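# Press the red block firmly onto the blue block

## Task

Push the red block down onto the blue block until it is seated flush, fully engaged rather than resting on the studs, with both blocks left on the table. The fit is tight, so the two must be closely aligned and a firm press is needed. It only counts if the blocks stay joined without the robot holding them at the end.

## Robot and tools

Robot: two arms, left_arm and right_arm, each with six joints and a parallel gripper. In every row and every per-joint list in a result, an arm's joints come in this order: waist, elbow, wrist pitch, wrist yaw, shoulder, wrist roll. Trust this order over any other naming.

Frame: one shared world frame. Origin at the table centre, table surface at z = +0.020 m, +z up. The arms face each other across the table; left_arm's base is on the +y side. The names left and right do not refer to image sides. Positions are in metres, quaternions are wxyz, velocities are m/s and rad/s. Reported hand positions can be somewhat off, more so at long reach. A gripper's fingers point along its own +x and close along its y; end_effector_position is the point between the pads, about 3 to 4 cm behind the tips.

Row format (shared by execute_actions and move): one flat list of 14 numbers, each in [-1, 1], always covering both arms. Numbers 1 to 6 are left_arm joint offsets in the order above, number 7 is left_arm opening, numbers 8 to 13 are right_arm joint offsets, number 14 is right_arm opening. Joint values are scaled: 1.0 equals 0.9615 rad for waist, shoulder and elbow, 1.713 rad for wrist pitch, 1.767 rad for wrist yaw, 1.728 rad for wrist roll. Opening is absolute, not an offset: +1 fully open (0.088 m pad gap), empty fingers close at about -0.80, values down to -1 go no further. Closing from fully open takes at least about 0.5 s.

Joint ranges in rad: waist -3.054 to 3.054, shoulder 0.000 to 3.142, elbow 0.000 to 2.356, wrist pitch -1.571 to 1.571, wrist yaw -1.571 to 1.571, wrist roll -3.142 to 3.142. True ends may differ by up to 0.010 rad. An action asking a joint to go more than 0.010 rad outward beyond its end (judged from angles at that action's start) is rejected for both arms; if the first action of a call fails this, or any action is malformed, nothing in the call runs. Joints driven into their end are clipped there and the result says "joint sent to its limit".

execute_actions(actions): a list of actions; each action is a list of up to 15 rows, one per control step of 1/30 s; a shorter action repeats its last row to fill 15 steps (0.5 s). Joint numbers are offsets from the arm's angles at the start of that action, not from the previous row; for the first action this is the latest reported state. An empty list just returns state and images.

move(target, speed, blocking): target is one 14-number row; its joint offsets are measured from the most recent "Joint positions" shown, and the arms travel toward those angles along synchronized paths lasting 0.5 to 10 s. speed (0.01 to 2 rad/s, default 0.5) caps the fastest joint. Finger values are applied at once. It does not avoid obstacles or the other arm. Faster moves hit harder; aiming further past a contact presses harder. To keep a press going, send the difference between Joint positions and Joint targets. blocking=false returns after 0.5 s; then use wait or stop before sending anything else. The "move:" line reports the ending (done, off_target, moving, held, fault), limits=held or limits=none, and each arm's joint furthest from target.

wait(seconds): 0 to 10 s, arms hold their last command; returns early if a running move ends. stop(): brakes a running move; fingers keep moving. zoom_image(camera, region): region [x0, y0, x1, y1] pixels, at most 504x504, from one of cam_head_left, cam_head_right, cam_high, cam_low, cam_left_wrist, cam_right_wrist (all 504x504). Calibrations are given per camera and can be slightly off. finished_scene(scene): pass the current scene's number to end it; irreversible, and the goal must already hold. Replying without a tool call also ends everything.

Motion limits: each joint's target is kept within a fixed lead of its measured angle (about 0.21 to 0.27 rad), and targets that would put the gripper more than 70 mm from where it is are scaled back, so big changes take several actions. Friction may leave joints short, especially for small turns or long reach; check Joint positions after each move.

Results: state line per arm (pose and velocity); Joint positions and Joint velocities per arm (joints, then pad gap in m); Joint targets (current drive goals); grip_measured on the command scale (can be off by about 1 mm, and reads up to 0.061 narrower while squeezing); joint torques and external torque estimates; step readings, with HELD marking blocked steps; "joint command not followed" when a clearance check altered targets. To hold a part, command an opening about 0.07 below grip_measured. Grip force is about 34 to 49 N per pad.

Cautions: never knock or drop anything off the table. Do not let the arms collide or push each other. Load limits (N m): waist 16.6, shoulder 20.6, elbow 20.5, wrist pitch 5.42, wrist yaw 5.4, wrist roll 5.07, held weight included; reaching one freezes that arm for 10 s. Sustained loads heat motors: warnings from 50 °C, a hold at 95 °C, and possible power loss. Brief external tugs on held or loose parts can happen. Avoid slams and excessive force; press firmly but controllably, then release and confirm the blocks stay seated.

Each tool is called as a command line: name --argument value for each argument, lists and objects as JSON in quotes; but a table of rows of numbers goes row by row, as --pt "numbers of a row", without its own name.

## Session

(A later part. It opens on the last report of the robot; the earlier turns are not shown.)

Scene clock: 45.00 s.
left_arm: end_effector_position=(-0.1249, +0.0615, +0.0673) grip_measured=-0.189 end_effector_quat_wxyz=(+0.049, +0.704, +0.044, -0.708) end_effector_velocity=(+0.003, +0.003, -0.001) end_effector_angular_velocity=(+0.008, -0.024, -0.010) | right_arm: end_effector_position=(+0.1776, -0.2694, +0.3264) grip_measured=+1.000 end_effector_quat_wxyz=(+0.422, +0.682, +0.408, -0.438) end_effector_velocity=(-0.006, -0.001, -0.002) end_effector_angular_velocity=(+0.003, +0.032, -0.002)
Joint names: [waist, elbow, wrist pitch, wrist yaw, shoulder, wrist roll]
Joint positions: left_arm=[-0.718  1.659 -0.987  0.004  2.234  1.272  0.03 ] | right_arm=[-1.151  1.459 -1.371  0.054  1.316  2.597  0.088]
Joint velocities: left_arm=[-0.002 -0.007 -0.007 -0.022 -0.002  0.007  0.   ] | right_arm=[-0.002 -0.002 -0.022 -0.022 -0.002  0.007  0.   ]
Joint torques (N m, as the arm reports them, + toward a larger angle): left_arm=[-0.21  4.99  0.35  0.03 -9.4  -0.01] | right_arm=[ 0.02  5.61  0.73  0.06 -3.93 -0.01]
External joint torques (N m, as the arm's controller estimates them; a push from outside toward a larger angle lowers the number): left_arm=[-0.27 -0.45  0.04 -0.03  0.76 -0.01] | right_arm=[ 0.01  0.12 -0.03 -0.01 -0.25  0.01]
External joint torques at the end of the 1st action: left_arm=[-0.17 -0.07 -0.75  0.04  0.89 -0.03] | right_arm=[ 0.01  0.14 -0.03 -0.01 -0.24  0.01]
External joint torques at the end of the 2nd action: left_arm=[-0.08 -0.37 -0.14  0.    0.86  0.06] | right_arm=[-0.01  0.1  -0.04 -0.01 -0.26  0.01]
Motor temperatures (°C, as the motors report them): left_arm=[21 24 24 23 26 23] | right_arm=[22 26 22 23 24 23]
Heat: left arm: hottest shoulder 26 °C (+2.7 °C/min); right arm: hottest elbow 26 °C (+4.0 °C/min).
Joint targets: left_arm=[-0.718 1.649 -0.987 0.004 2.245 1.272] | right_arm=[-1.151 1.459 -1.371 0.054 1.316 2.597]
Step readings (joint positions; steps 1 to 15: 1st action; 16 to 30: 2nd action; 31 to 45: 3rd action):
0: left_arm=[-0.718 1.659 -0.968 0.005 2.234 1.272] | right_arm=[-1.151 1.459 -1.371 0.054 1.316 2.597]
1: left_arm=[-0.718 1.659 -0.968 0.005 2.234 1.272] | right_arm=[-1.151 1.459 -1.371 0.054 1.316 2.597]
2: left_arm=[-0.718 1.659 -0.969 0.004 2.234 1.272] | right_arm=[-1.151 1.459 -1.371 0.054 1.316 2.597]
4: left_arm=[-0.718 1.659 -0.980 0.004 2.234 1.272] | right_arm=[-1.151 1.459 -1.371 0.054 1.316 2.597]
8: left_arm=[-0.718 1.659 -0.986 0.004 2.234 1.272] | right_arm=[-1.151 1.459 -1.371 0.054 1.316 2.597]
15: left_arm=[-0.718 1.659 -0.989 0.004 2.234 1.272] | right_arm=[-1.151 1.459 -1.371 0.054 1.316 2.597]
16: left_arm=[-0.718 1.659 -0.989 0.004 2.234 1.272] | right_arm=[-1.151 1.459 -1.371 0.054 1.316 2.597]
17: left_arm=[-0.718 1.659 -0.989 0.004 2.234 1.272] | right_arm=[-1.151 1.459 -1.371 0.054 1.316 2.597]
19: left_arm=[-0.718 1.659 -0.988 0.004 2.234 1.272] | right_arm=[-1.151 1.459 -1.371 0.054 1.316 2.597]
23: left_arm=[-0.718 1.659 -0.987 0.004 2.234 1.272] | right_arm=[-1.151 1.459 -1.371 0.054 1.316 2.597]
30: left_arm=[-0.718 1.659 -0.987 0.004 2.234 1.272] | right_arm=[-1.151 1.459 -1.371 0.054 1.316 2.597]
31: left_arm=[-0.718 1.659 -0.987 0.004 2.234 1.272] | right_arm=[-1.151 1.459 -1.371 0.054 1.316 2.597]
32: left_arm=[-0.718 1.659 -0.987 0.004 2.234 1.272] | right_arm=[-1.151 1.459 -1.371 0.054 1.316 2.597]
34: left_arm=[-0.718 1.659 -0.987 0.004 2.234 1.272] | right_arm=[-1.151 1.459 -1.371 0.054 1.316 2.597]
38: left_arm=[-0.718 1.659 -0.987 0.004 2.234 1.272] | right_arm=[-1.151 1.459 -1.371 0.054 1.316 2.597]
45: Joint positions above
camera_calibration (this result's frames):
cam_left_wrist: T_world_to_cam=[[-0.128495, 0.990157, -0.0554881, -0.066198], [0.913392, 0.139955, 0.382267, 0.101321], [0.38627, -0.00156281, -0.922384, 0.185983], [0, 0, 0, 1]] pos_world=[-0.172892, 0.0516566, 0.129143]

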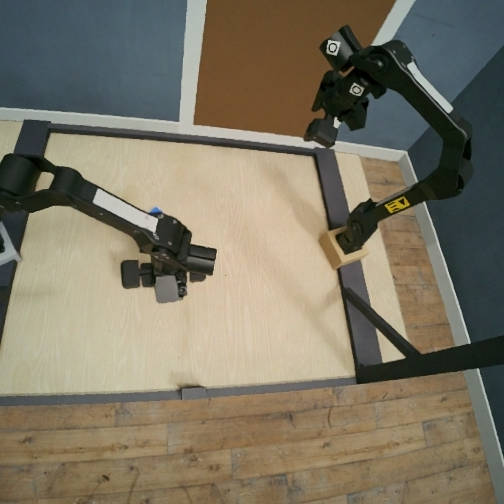

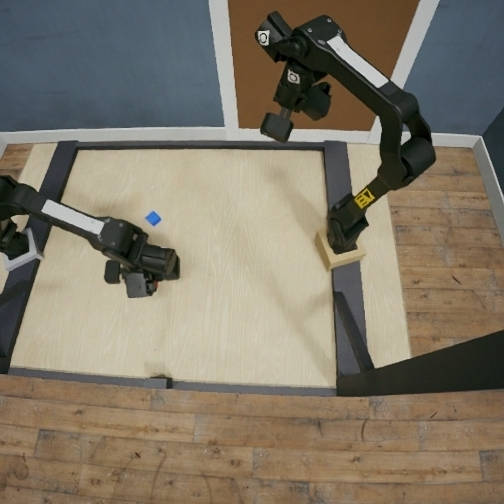

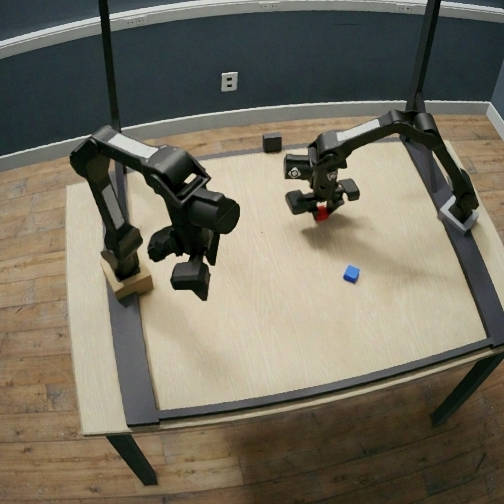

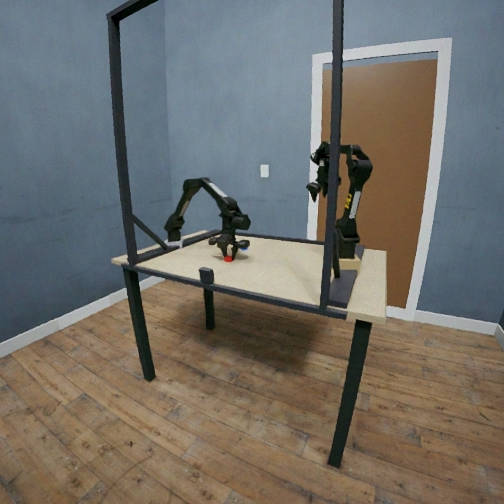

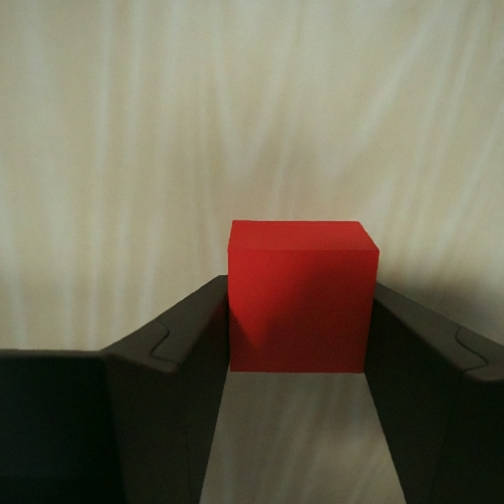

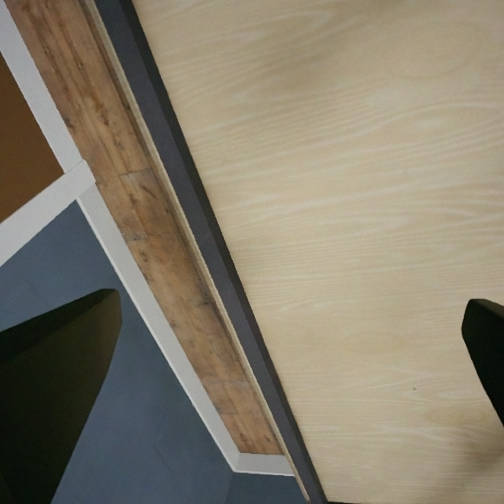

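move --target '[0,-0.035,-0.08,0,-0.19,-0.064,-0.3,0,0,0,0,0,0,1]' --speed 0.3

move --target '[0.51,0,0,0,0,0,-0.3,0,0,0,0,0,0,1]'

Scene clock: 51.27 s.
left_arm: end_effector_position=(-0.1208, +0.0859, +0.1282) grip_measured=-0.189 end_effector_quat_wxyz=(+0.092, +0.698, +0.076, -0.706) end_effector_velocity=(-0.001, +0.004, -0.003) end_effector_angular_velocity=(+0.016, -0.010, +0.000) | right_arm: end_effector_position=(+0.1776, -0.2694, +0.3264) grip_measured=+1.000 end_effector_quat_wxyz=(+0.422, +0.682, +0.408, -0.438) end_effector_velocity=(-0.001, -0.002, -0.002) end_effector_angular_velocity=(-0.001, +0.015, -0.012)
Joint names: [waist, elbow, wrist pitch, wrist yaw, shoulder, wrist roll]
Joint positions: left_arm=[-0.718  1.638 -1.121  0.004  2.064  1.165  0.03 ] | right_arm=[-1.151  1.459 -1.371  0.054  1.316  2.597  0.088]
Joint velocities: left_arm=[-0.007 -0.007 -0.007 -0.007  0.002 -0.007 -0.   ] | right_arm=[-0.007 -0.007 -0.007 -0.007 -0.002  0.007  0.   ]
Joint torques (N m, as the arm reports them, + toward a larger angle): left_arm=[ -0.09   4.92   0.18   0.07 -11.43  -0.12] | right_arm=[ 0.02  5.62  0.73  0.06 -3.93 -0.01]
External joint torques (N m, as the arm's controller estimates them; a push from outside toward a larger angle lowers the number): left_arm=[-0.03 -0.74 -0.17  0.01 -2.18 -0.12] | right_arm=[ 0.04  0.16 -0.04 -0.02 -0.32  0.01]
Motor temperatures (°C, as the motors report them): left_arm=[21 24 24 23 27 23] | right_arm=[22 27 22 23 24 23]
Heat: left arm: hottest shoulder 27 °C (+3.5 °C/min); right arm: hottest elbow 27 °C (+4.7 °C/min).
Joint targets: left_arm=[-0.718 1.625 -1.124 0.004 2.051 1.161] | right_arm=[-1.151 1.459 -1.371 0.054 1.316 2.597]
move: off_target (left_arm); limits=none; left_arm: farthest joint: the elbow, 0.013 radians from its target (0.034 radians at the start); right_arm: farthest joint: the waist, 0.000 radians from its target (0.000 radians at the start)
camera_calibration (this result's frames):
cam_left_wrist: T_world_to_cam=[[-0.233892, 0.969852, -0.0684241, -0.0957017], [0.894463, 0.242227, 0.375848, 0.0606454], [0.381091, 0.026705, -0.924152, 0.237768], [0, 0, 0, 1]] pos_world=[-0.16724, 0.0717769, 0.190392]

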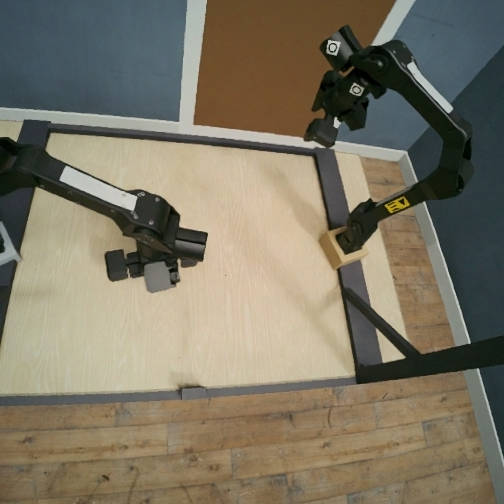

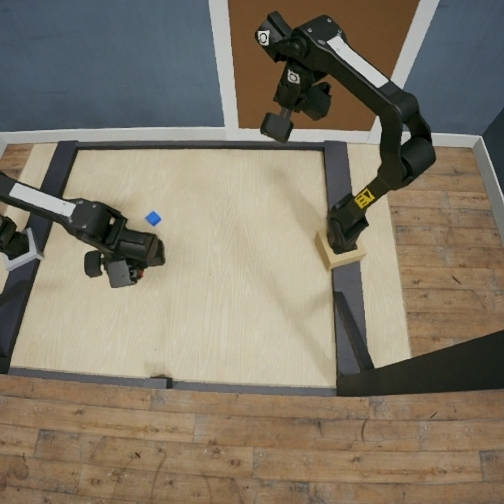

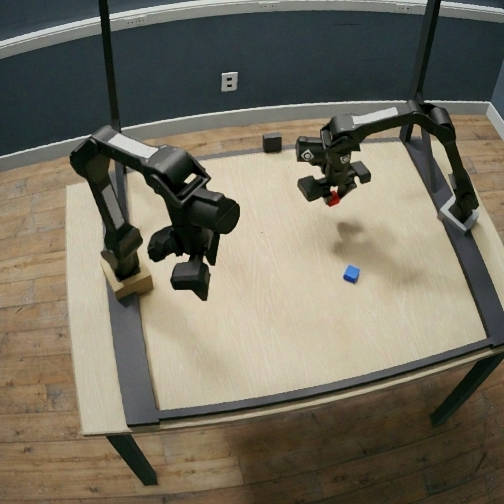

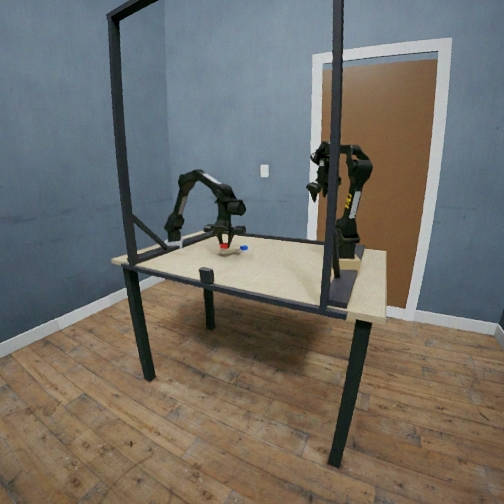

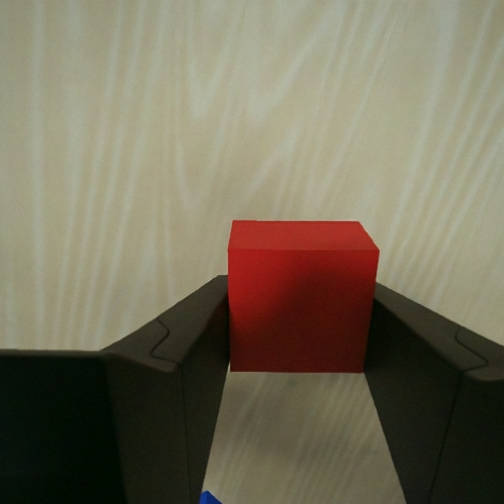

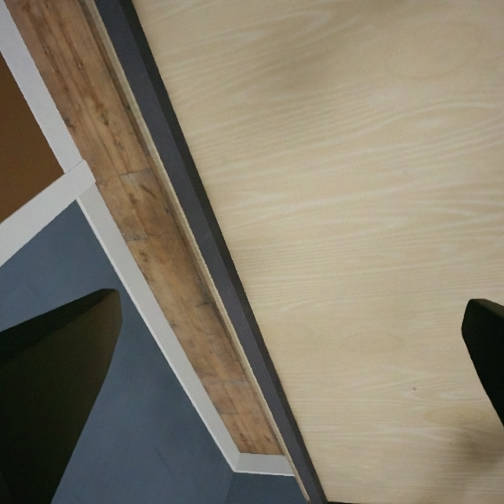

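Scene clock: 52.70 s.
left_arm: end_effector_position=(+0.0711, +0.1003, +0.1282) grip_measured=-0.189 end_effector_quat_wxyz=(+0.260, +0.659, +0.243, -0.663) end_effector_velocity=(-0.002, +0.000, +0.002) end_effector_angular_velocity=(-0.000, +0.008, +0.005) | right_arm: end_effector_position=(+0.1776, -0.2694, +0.3264) grip_measured=+1.000 end_effector_quat_wxyz=(+0.422, +0.682, +0.408, -0.438) end_effector_velocity=(-0.005, -0.003, -0.003) end_effector_angular_velocity=(-0.019, +0.020, +0.021)
Joint names: [waist, elbow, wrist pitch, wrist yaw, shoulder, wrist roll]
Joint positions: left_arm=[-0.229  1.638 -1.121  0.004  2.064  1.165  0.03 ] | right_arm=[-1.151  1.459 -1.371  0.054  1.316  2.597  0.088]
Joint velocities: left_arm=[-0.002  0.002 -0.007  0.007 -0.002 -0.007 -0.   ] | right_arm=[-0.002 -0.007 -0.022 -0.007 -0.002 -0.022  0.   ]
Joint torques (N m, as the arm reports them, + toward a larger angle): left_arm=[ 0.22  6.66  0.36  0.02 -9.9   0.05] | right_arm=[ 0.01  5.62  0.74  0.06 -3.92  0.  ]
External joint torques (N m, as the arm's controller estimates them; a push from outside toward a larger angle lowers the number): left_arm=[ 0.22  0.98  0.01 -0.04 -0.6   0.05] | right_arm=[ 0.02  0.12 -0.03 -0.02 -0.22  0.01]
Motor temperatures (°C, as the motors report them): left_arm=[21 24 24 23 27 23] | right_arm=[22 27 22 23 24 23]
Heat: left arm: hottest shoulder 27 °C (+3.4 °C/min); right arm: hottest elbow 27 °C (+4.6 °C/min).
Joint targets: left_arm=[-0.227 1.638 -1.121 0.004 2.064 1.165] | right_arm=[-1.151 1.459 -1.371 0.054 1.316 2.597]
move: done; limits=none; left_arm: farthest joint: the waist, 0.002 radians from its target (0.490 radians at the start); right_arm: farthest joint: the waist, 0.000 radians from its target (0.000 radians at the start)
camera_calibration (this result's frames):
cam_left_wrist: T_world_to_cam=[[-0.661531, 0.74679, -0.0684241, -0.0120783], [0.676301, 0.633526, 0.375848, -0.13825], [0.324028, 0.20236, -0.924152, 0.150687], [0, 0, 0, 1]] pos_world=[0.0366819, 0.0661122, 0.190392]

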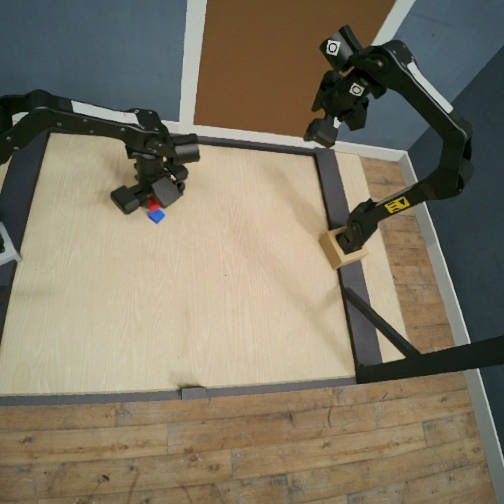

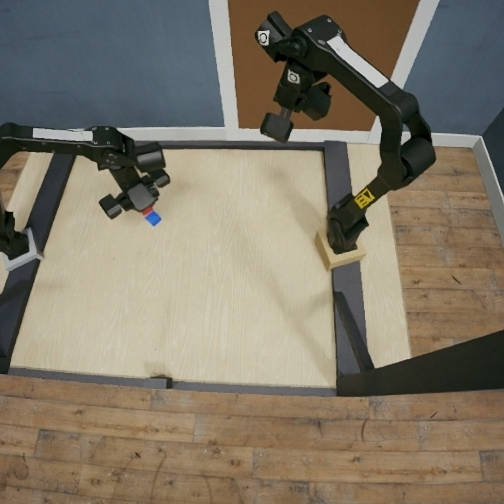

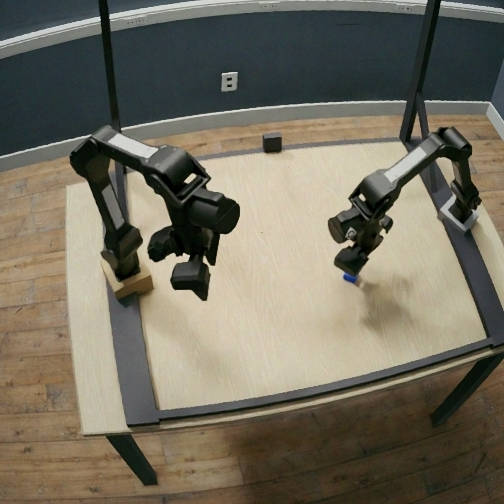

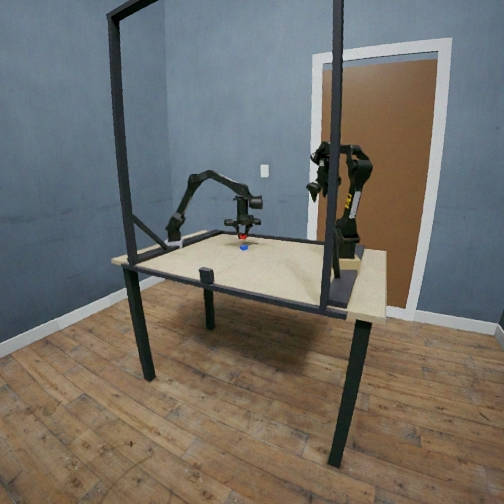

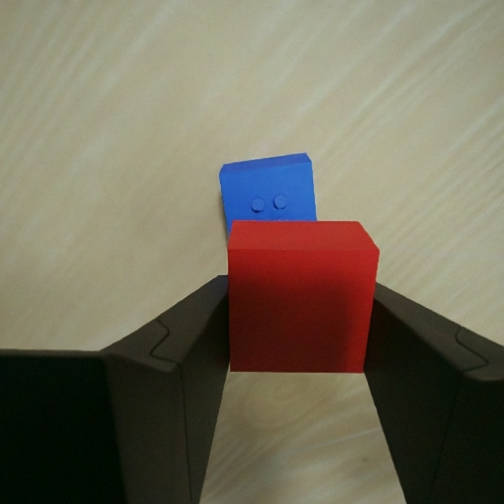

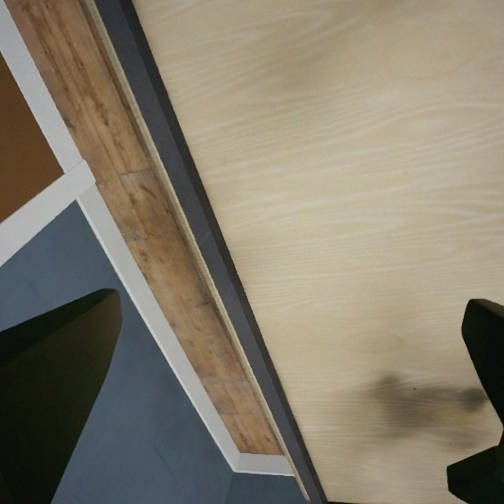

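move --target '[-0.008,-0.04,0.044,0,0.08,-0.068,-0.3,0,0,0,0,0,0,1]' --speed 0.2

Scene clock: 58.70 s.
left_arm: end_effector_position=(+0.0714, +0.0945, +0.0981) grip_measured=-0.189 end_effector_quat_wxyz=(+0.290, +0.644, +0.285, -0.648) end_effector_velocity=(-0.002, -0.000, -0.001) end_effector_angular_velocity=(-0.005, +0.006, +0.005) | right_arm: end_effector_position=(+0.1776, -0.2694, +0.3264) grip_measured=+1.000 end_effector_quat_wxyz=(+0.422, +0.682, +0.408, -0.438) end_effector_velocity=(-0.002, -0.001, -0.001) end_effector_angular_velocity=(+0.002, +0.011, -0.007)
Joint names: [waist, elbow, wrist pitch, wrist yaw, shoulder, wrist roll]
Joint positions: left_arm=[-0.233  1.612 -1.049  0.004  2.126  1.051  0.03 ] | right_arm=[-1.151  1.459 -1.371  0.054  1.316  2.597  0.088]
Joint velocities: left_arm=[-0.002 -0.007  0.007  0.007 -0.002 -0.007 -0.   ] | right_arm=[-0.002 -0.002 -0.007 -0.007 -0.002  0.007  0.   ]
Joint torques (N m, as the arm reports them, + toward a larger angle): left_arm=[-0.42  5.26  0.55  0.05 -8.37 -0.13] | right_arm=[ 0.    5.62  0.73  0.06 -3.94 -0.01]
External joint torques (N m, as the arm's controller estimates them; a push from outside toward a larger angle lowers the number): left_arm=[-0.4  -0.31  0.22 -0.01  1.23 -0.13] | right_arm=[ 0.02  0.16 -0.02 -0.01 -0.28  0.01]
Motor temperatures (°C, as the motors report them): left_arm=[21 25 24 23 28 23] | right_arm=[22 27 22 23 24 23]
Heat: left arm: hottest shoulder 28 °C (+4.1 °C/min); right arm: hottest elbow 27 °C (+4.1 °C/min).
Joint targets: left_arm=[-0.237 1.599 -1.046 0.004 2.141 1.047] | right_arm=[-1.151 1.459 -1.371 0.054 1.316 2.597]
move: off_target (left_arm); limits=none; left_arm: farthest joint: the shoulder, 0.015 radians from its target (0.077 radians at the start); right_arm: farthest joint: the waist, 0.000 radians from its target (0.000 radians at the start)
camera_calibration (this result's frames):
cam_left_wrist: T_world_to_cam=[[-0.740144, 0.670388, -0.0525952, 0.00168141], [0.605458, 0.698401, 0.38165, -0.125095], [0.292586, 0.250632, -0.922809, 0.121455], [0, 0, 0, 1]] pos_world=[0.0414481, 0.0557986, 0.15991]

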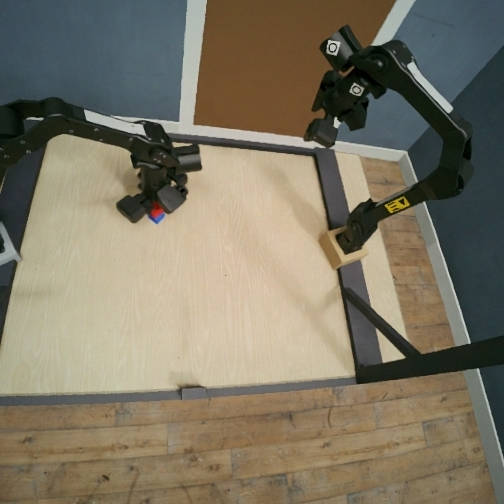

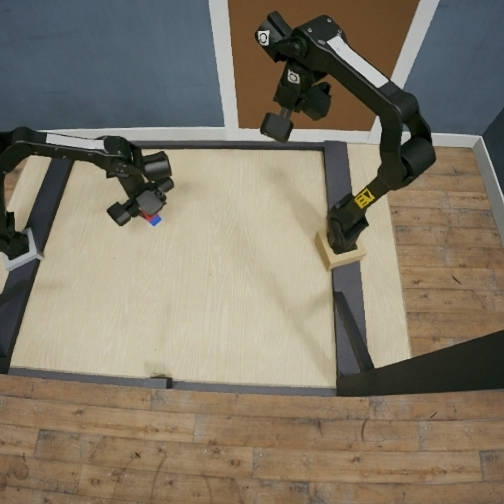

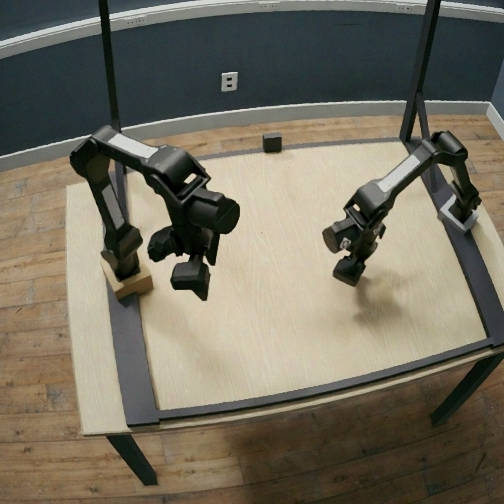

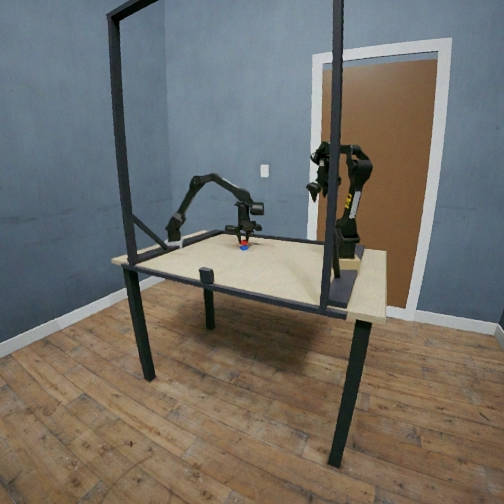

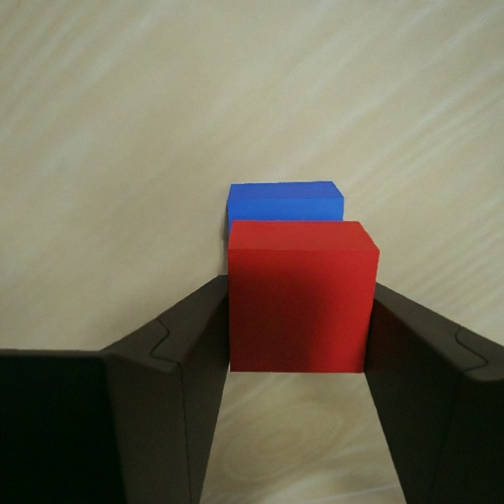

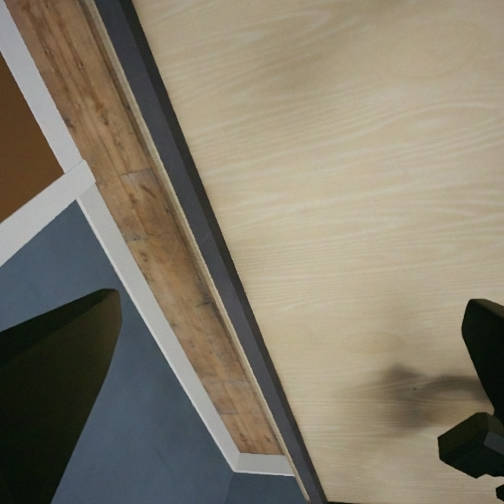

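zoom_image --camera "cam_left_wrist" --region '[210,160,400,280]'

Region (210, 160, 400, 280) of cam_left_wrist's 504x504 image, scaled by 2.653, with more detail than that image has; it fills the top 318 rows of this view, and the rest is white.

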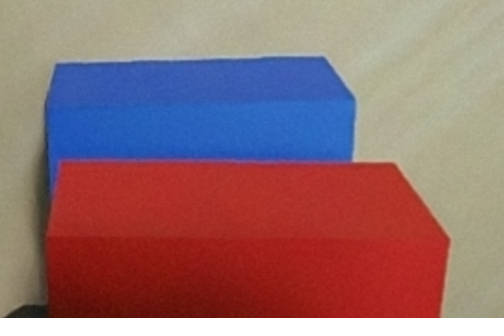

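move --target '[-0.009,0,0.012,0,0.033,-0.016,-0.3,0,0,0,0,0,0,1]' --speed 0.05

zoom_image --camera "cam_left_wrist" --region '[210,160,400,280]'

Scene clock: 68.73 s.
left_arm: end_effector_position=(+0.0703, +0.0913, +0.0916) grip_measured=-0.189 end_effector_quat_wxyz=(+0.296, +0.642, +0.291, -0.645) end_effector_velocity=(-0.002, -0.001, -0.002) end_effector_angular_velocity=(-0.000, -0.008, +0.000) | right_arm: end_effector_position=(+0.1776, -0.2694, +0.3264) grip_measured=+1.000 end_effector_quat_wxyz=(+0.422, +0.682, +0.408, -0.438) end_effector_velocity=(+0.001, +0.001, +0.002) end_effector_angular_velocity=(+0.011, -0.006, +0.007)
Joint names: [waist, elbow, wrist pitch, wrist yaw, shoulder, wrist roll]
Joint positions: left_arm=[-0.238  1.612 -1.031  0.004  2.143  1.027  0.03 ] | right_arm=[-1.151  1.459 -1.371  0.054  1.316  2.597  0.088]
Joint velocities: left_arm=[-0.007 -0.002  0.007 -0.007  0.002 -0.007 -0.   ] | right_arm=[-0.002  0.002  0.007 -0.007 -0.002 -0.007  0.   ]
Joint torques (N m, as the arm reports them, + toward a larger angle): left_arm=[-0.38  6.5   0.59  0.05 -8.44 -0.12] | right_arm=[ 0.01  5.62  0.73  0.06 -3.94 -0.01]
External joint torques (N m, as the arm's controller estimates them; a push from outside toward a larger angle lowers the number): left_arm=[-0.31  0.95  0.26 -0.01  1.2  -0.12] | right_arm=[-0.01  0.04 -0.06 -0.01 -0.18  0.01]
Motor temperatures (°C, as the motors report them): left_arm=[21 25 24 23 28 23] | right_arm=[22 27 23 23 25 23]
Heat: left arm: hottest shoulder 28 °C (+4.0 °C/min); right arm: hottest elbow 27 °C (+3.0 °C/min).
Joint targets: left_arm=[-0.242 1.612 -1.028 0.004 2.158 1.023] | right_arm=[-1.151 1.459 -1.371 0.054 1.316 2.597]
move: off_target (left_arm); limits=none; left_arm: farthest joint: the shoulder, 0.015 radians from its target (0.032 radians at the start); right_arm: farthest joint: the waist, 0.000 radians from its target (0.000 radians at the start)
camera_calibration (this result's frames):
cam_left_wrist: T_world_to_cam=[[-0.752793, 0.656113, -0.0530773, 0.0049473], [0.592015, 0.710086, 0.381176, -0.119827], [0.287784, 0.255525, -0.922977, 0.116543], [0, 0, 0, 1]] pos_world=[0.0411245, 0.0520619, 0.153504]

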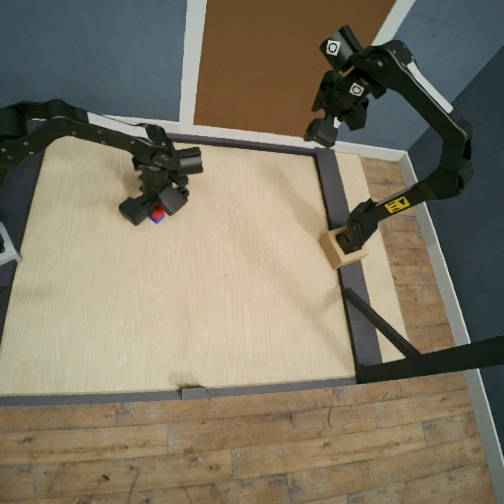

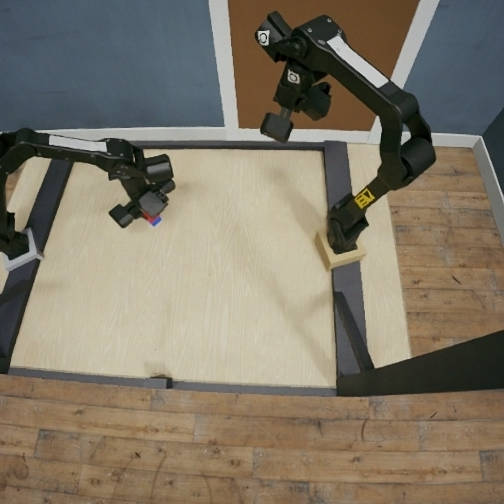

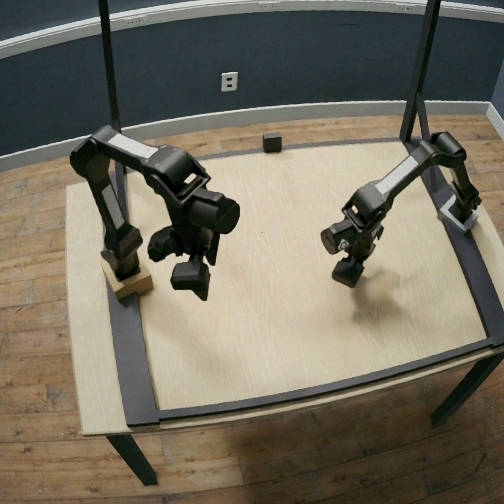

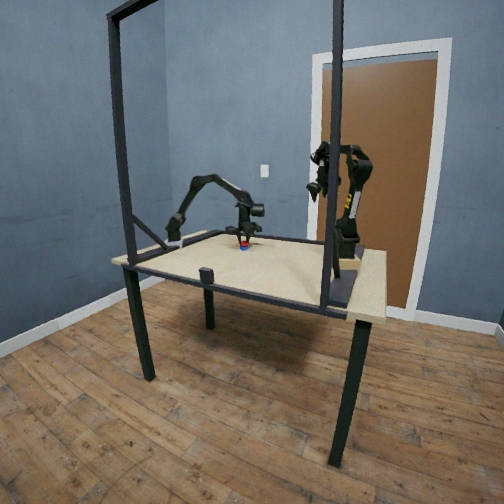

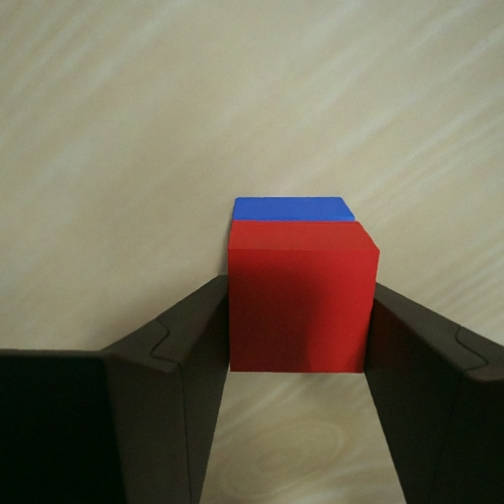

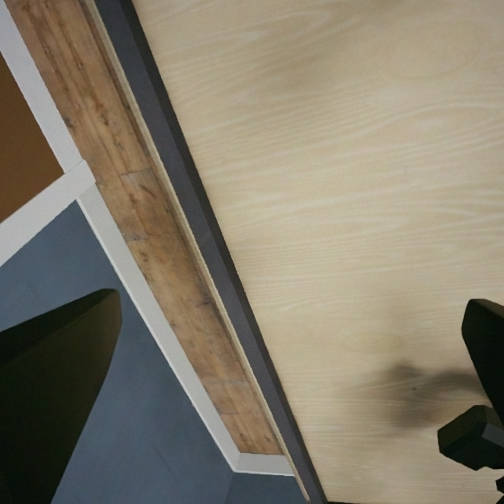

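Region (210, 160, 400, 280) of cam_left_wrist's 504x504 image, scaled by 2.653, with more detail than that image has; it fills the top 318 rows of this view, and the rest is white.

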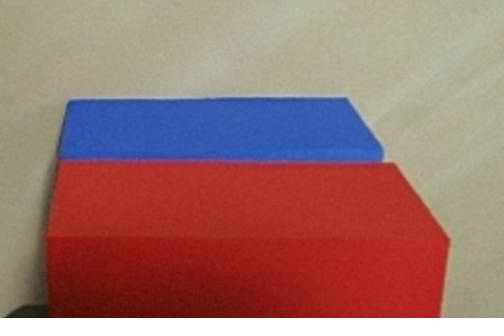

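move --target '[-0.002,-0.06,0.012,0,0.075,-0.006,-0.3,0,0,0,0,0,0,1]' --speed 0.04

zoom_image --camera "cam_left_wrist" --region '[210,160,400,280]'

Scene clock: 75.20 s.
left_arm: end_effector_position=(+0.0694, +0.0942, +0.0816) grip_measured=-0.189 end_effector_quat_wxyz=(+0.293, +0.641, +0.298, -0.643) end_effector_velocity=(-0.002, -0.001, +0.001) end_effector_angular_velocity=(-0.005, -0.009, -0.000) | right_arm: end_effector_position=(+0.1776, -0.2694, +0.3264) grip_measured=+1.000 end_effector_quat_wxyz=(+0.422, +0.682, +0.408, -0.438) end_effector_velocity=(-0.004, -0.003, -0.002) end_effector_angular_velocity=(-0.012, +0.020, +0.007)
Joint names: [waist, elbow, wrist pitch, wrist yaw, shoulder, wrist roll]
Joint positions: left_arm=[-0.238  1.591 -1.013  0.004  2.156  1.021  0.03 ] | right_arm=[-1.151  1.459 -1.371  0.054  1.316  2.597  0.088]
Joint velocities: left_arm=[-0.007 -0.007  0.007 -0.007 -0.007 -0.007 -0.   ] | right_arm=[-0.002 -0.002 -0.022 -0.007 -0.002 -0.007  0.   ]
Joint torques (N m, as the arm reports them, + toward a larger angle): left_arm=[-0.27  1.81  0.55  0.08 -3.07 -0.15] | right_arm=[ 0.01  5.62  0.73  0.06 -3.93 -0.01]
External joint torques (N m, as the arm's controller estimates them; a push from outside toward a larger angle lowers the number): left_arm=[-0.22 -3.72  0.23  0.02  6.69 -0.15] | right_arm=[ 0.01  0.13 -0.03 -0.01 -0.25  0.01]
Motor temperatures (°C, as the motors report them): left_arm=[21 25 24 23 28 23] | right_arm=[22 27 23 23 25 23]
Heat: left arm: hottest shoulder 28 °C (+4.1 °C/min); right arm: hottest elbow 27 °C (+2.0 °C/min).
Joint targets: left_arm=[-0.240 1.554 -1.011 0.004 2.215 1.016] | right_arm=[-1.151 1.459 -1.371 0.054 1.316 2.597]
move: off_target (left_arm); limits=none; left_arm: farthest joint: the shoulder, 0.059 radians from its target (0.072 radians at the start); right_arm: farthest joint: the waist, 0.000 radians from its target (0.000 radians at the start)
camera_calibration (this result's frames):
cam_left_wrist: T_world_to_cam=[[-0.756761, 0.652486, -0.0396923, 0.00134998], [0.589812, 0.707728, 0.388899, -0.117767], [0.281842, 0.270892, -0.920425, 0.105602], [0, 0, 0, 1]] pos_world=[0.0407189, 0.0538595, 0.143051]

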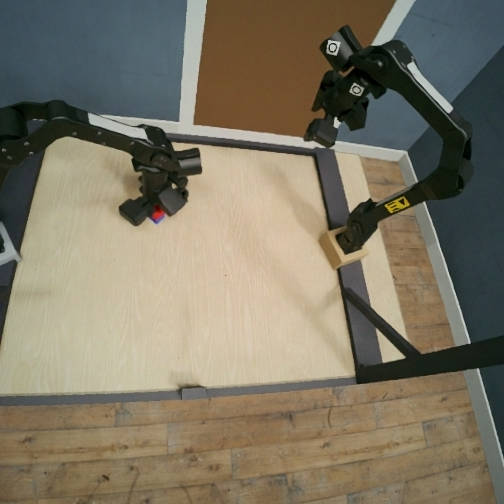

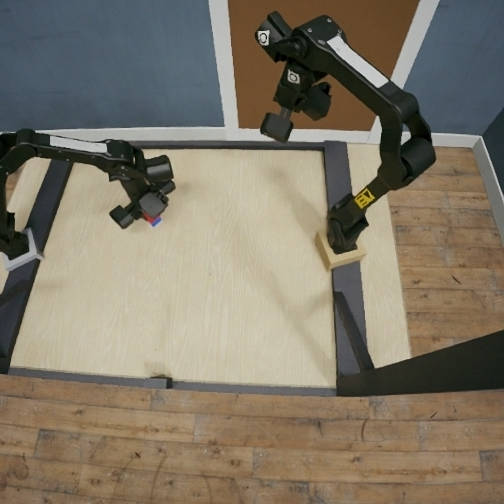

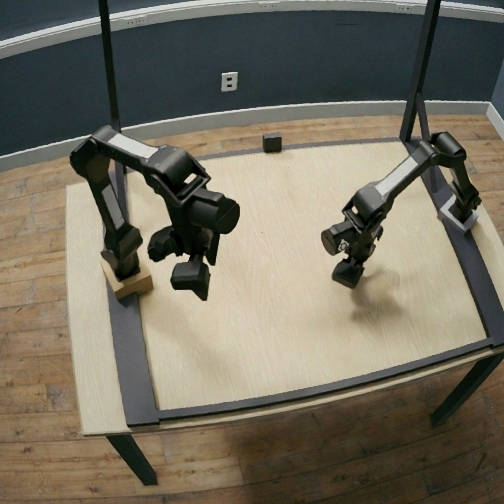

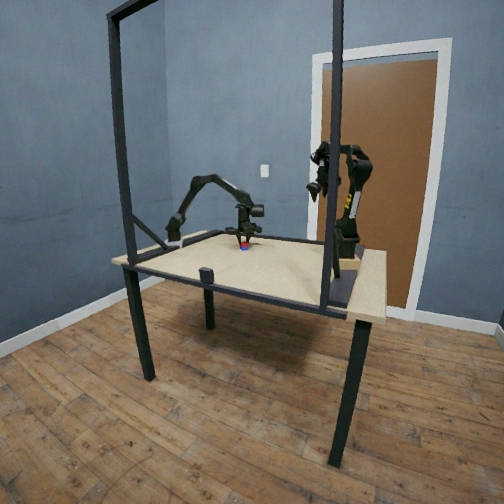

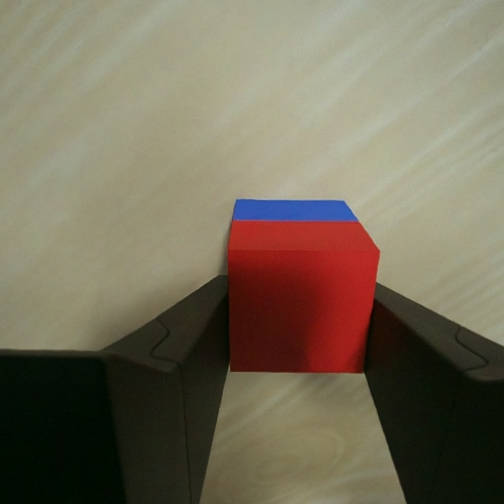

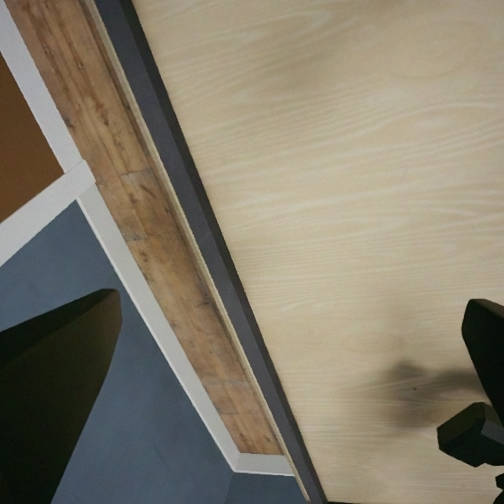

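Region (210, 160, 400, 280) of cam_left_wrist's 504x504 image, scaled by 2.653, with more detail than that image has; it fills the top 318 rows of this view, and the rest is white.

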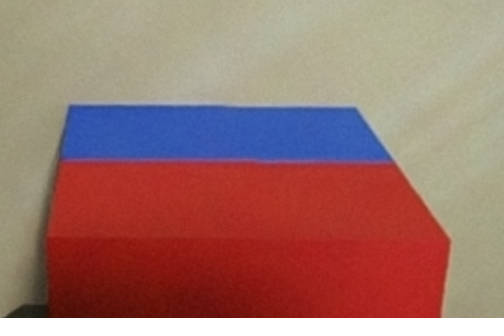

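execute_actions --actions '[[[0,-0.055,0.003,0,0.09,0,-0.3,0,0,0,0,0,0,1]],[[0,-0.075,0.006,0,0.125,0,-0.3,0,0,0,0,0,0,1]],[[0,-0.09,0.006,0,0.15,0,-0.3,0,0,0,0,0,0,1]]]'

zoom_image --camera "cam_left_wrist" --region '[210,160,400,280]'

zoom_image --camera "cam_low" --region '[225,225,265,260]'

Scene clock: 80.30 s.
left_arm: end_effector_position=(+0.0683, +0.0976, +0.0730) grip_measured=-0.189 end_effector_quat_wxyz=(+0.285, +0.642, +0.306, -0.642) end_effector_velocity=(+0.001, +0.003, -0.001) end_effector_angular_velocity=(+0.018, -0.017, +0.004) | right_arm: end_effector_position=(+0.1776, -0.2694, +0.3264) grip_measured=+1.000 end_effector_quat_wxyz=(+0.422, +0.682, +0.408, -0.438) end_effector_velocity=(+0.000, +0.001, +0.000) end_effector_angular_velocity=(+0.008, -0.002, +0.007)
Joint names: [waist, elbow, wrist pitch, wrist yaw, shoulder, wrist roll]
Joint positions: left_arm=[-0.238  1.58  -1.008  0.004  2.172  1.021  0.03 ] | right_arm=[-1.151  1.459 -1.371  0.054  1.316  2.597  0.088]
Joint velocities: left_arm=[-0.002 -0.002 -0.007 -0.022  0.002 -0.007  0.   ] | right_arm=[-0.002 -0.002  0.007 -0.007 -0.002 -0.007  0.   ]
Joint torques (N m, as the arm reports them, + toward a larger angle): left_arm=[ 0.15 -3.37  1.03  0.01  5.42  0.02] | right_arm=[ 0.    5.61  0.73  0.05 -3.93  0.  ]
External joint torques (N m, as the arm's controller estimates them; a push from outside toward a larger angle lowers the number): left_arm=[ 0.13 -8.73  0.77 -0.04 15.05  0.02] | right_arm=[ 0.    0.12 -0.05 -0.01 -0.29  0.01]
External joint torques at the end of the 1st action: left_arm=[ 0.01 -5.13  0.4   0.01  9.18  0.04] | right_arm=[ 0.01  0.12 -0.04 -0.01 -0.26  0.01]
External joint torques at the end of the 2nd action: left_arm=[-0.02 -7.58  0.72 -0.02 13.13  0.03] | right_arm=[ 0.01  0.13 -0.04 -0.01 -0.26  0.01]
Motor temperatures (°C, as the motors report them): left_arm=[21 24 24 23 27 23] | right_arm=[22 27 23 23 25 23]
Heat: left arm: hottest shoulder 27 °C (+3.0 °C/min); right arm: hottest elbow 27 °C (+2.0 °C/min).
Joint targets: left_arm=[-0.238 1.504 -1.000 0.004 2.300 1.021] | right_arm=[-1.151 1.459 -1.371 0.054 1.316 2.597]
Step readings (joint positions; steps 1 to 15: 1st action; 16 to 30: 2nd action; 31 to 45: 3rd action):
0: left_arm=[-0.238 1.591 -1.013 0.004 2.156 1.021] | right_arm=[-1.151 1.459 -1.371 0.054 1.316 2.597]
1: left_arm=[-0.238 1.590 -1.013 0.004 2.160 1.021] | right_arm=[-1.151 1.459 -1.371 0.054 1.316 2.597]
2: left_arm=[-0.238 1.589 -1.013 0.004 2.161 1.021] | right_arm=[-1.151 1.459 -1.371 0.054 1.316 2.597]
4: left_arm=[-0.238 1.588 -1.012 0.004 2.162 1.021] | right_arm=[-1.151 1.459 -1.371 0.054 1.316 2.597]
8: left_arm=[-0.238 1.588 -1.012 0.004 2.162 1.021] | right_arm=[-1.151 1.459 -1.371 0.054 1.316 2.597]
15: left_arm=[-0.238 1.588 -1.012 0.004 2.162 1.021] | right_arm=[-1.151 1.459 -1.371 0.054 1.316 2.597]
16: left_arm=[-0.238 1.585 -1.011 0.004 2.167 1.021] | right_arm=[-1.151 1.459 -1.371 0.054 1.316 2.597]
17: left_arm=[-0.238 1.585 -1.011 0.004 2.168 1.021] | right_arm=[-1.151 1.459 -1.371 0.054 1.316 2.597]
19: left_arm=[-0.238 1.584 -1.010 0.004 2.169 1.021] | right_arm=[-1.151 1.459 -1.371 0.054 1.316 2.597]
23: left_arm=[-0.238 1.583 -1.009 0.004 2.169 1.021] | right_arm=[-1.151 1.459 -1.371 0.054 1.316 2.597]
30: left_arm=[-0.238 1.583 -1.009 0.004 2.169 1.021] | right_arm=[-1.151 1.459 -1.371 0.054 1.316 2.597]
31: left_arm=[-0.238 1.582 -1.009 0.004 2.170 1.021] | right_arm=[-1.151 1.459 -1.371 0.054 1.316 2.597]
32: left_arm=[-0.238 1.581 -1.009 0.004 2.171 1.021] | right_arm=[-1.151 1.459 -1.371 0.054 1.316 2.597]
34: left_arm=[-0.238 1.581 -1.009 0.004 2.172 1.021] | right_arm=[-1.151 1.459 -1.371 0.054 1.316 2.597]
38: left_arm=[-0.238 1.580 -1.008 0.004 2.172 1.021] | right_arm=[-1.151 1.459 -1.371 0.054 1.316 2.597]
45: Joint positions above
camera_calibration (this result's frames):
cam_left_wrist: T_world_to_cam=[[-0.756964, 0.653115, -0.0211288, -0.0034272], [0.592444, 0.699571, 0.399513, -0.116341], [0.275709, 0.289899, -0.916484, 0.0953753], [0, 0, 0, 1]] pos_world=[0.0400353, 0.0559777, 0.133817]

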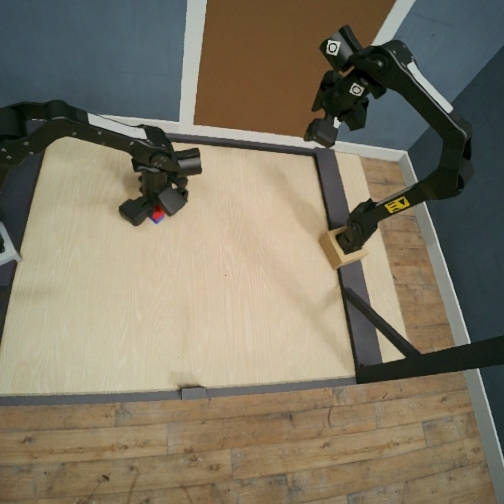

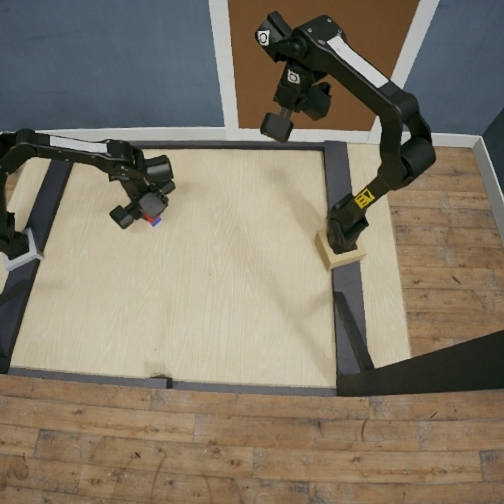

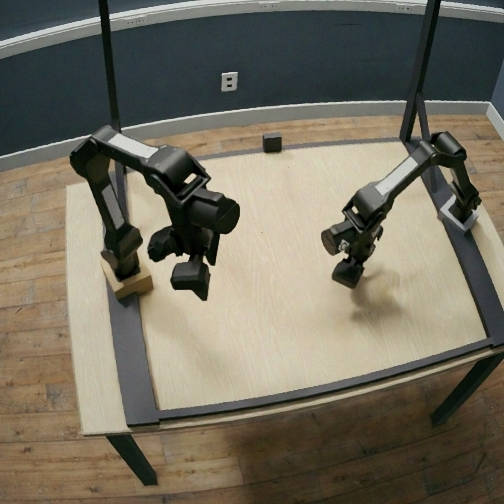

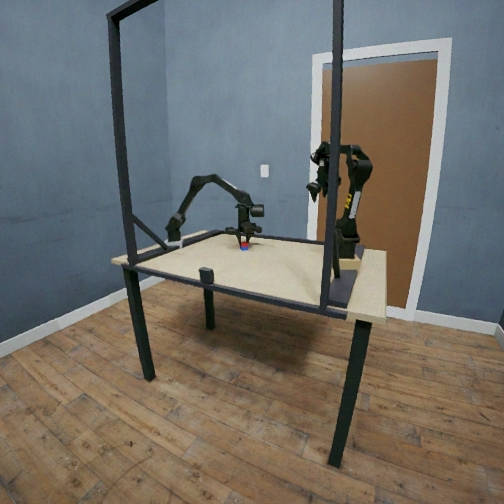

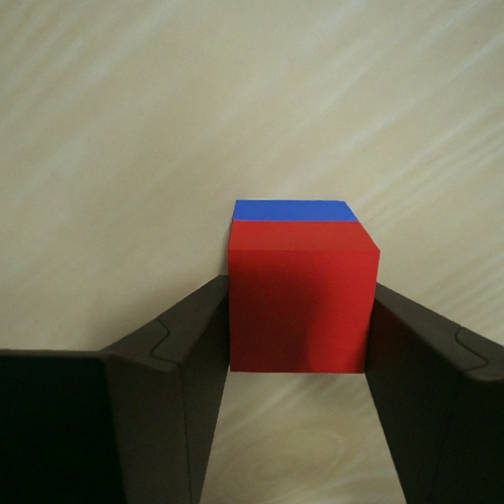

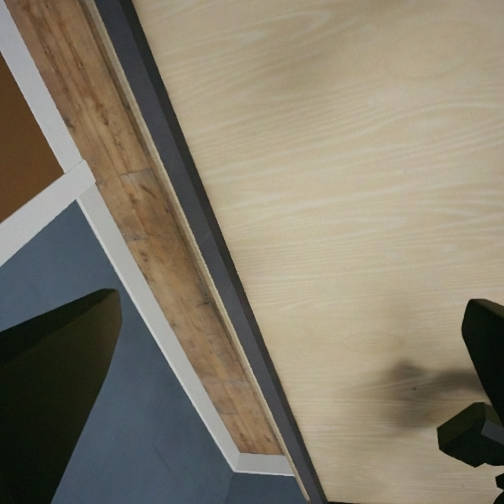

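Region (210, 160, 400, 280) of cam_left_wrist's 504x504 image, scaled by 2.653, with more detail than that image has; it fills the top 318 rows of this view, and the rest is white.

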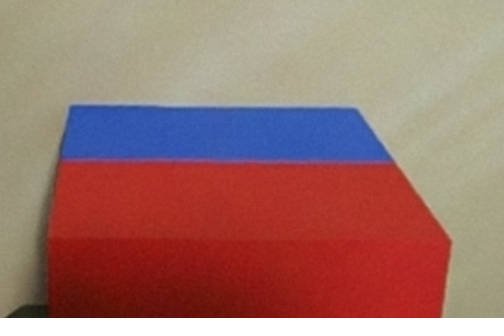

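Region (225, 225, 265, 260) of cam_low's 504x504 image, scaled by 12.600, with more detail than that image has; it fills the top 441 rows of this view, and the rest is white.

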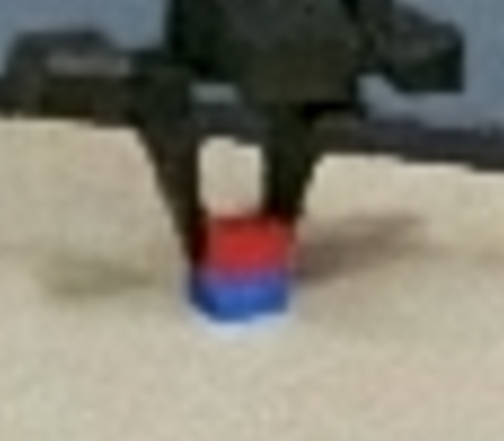

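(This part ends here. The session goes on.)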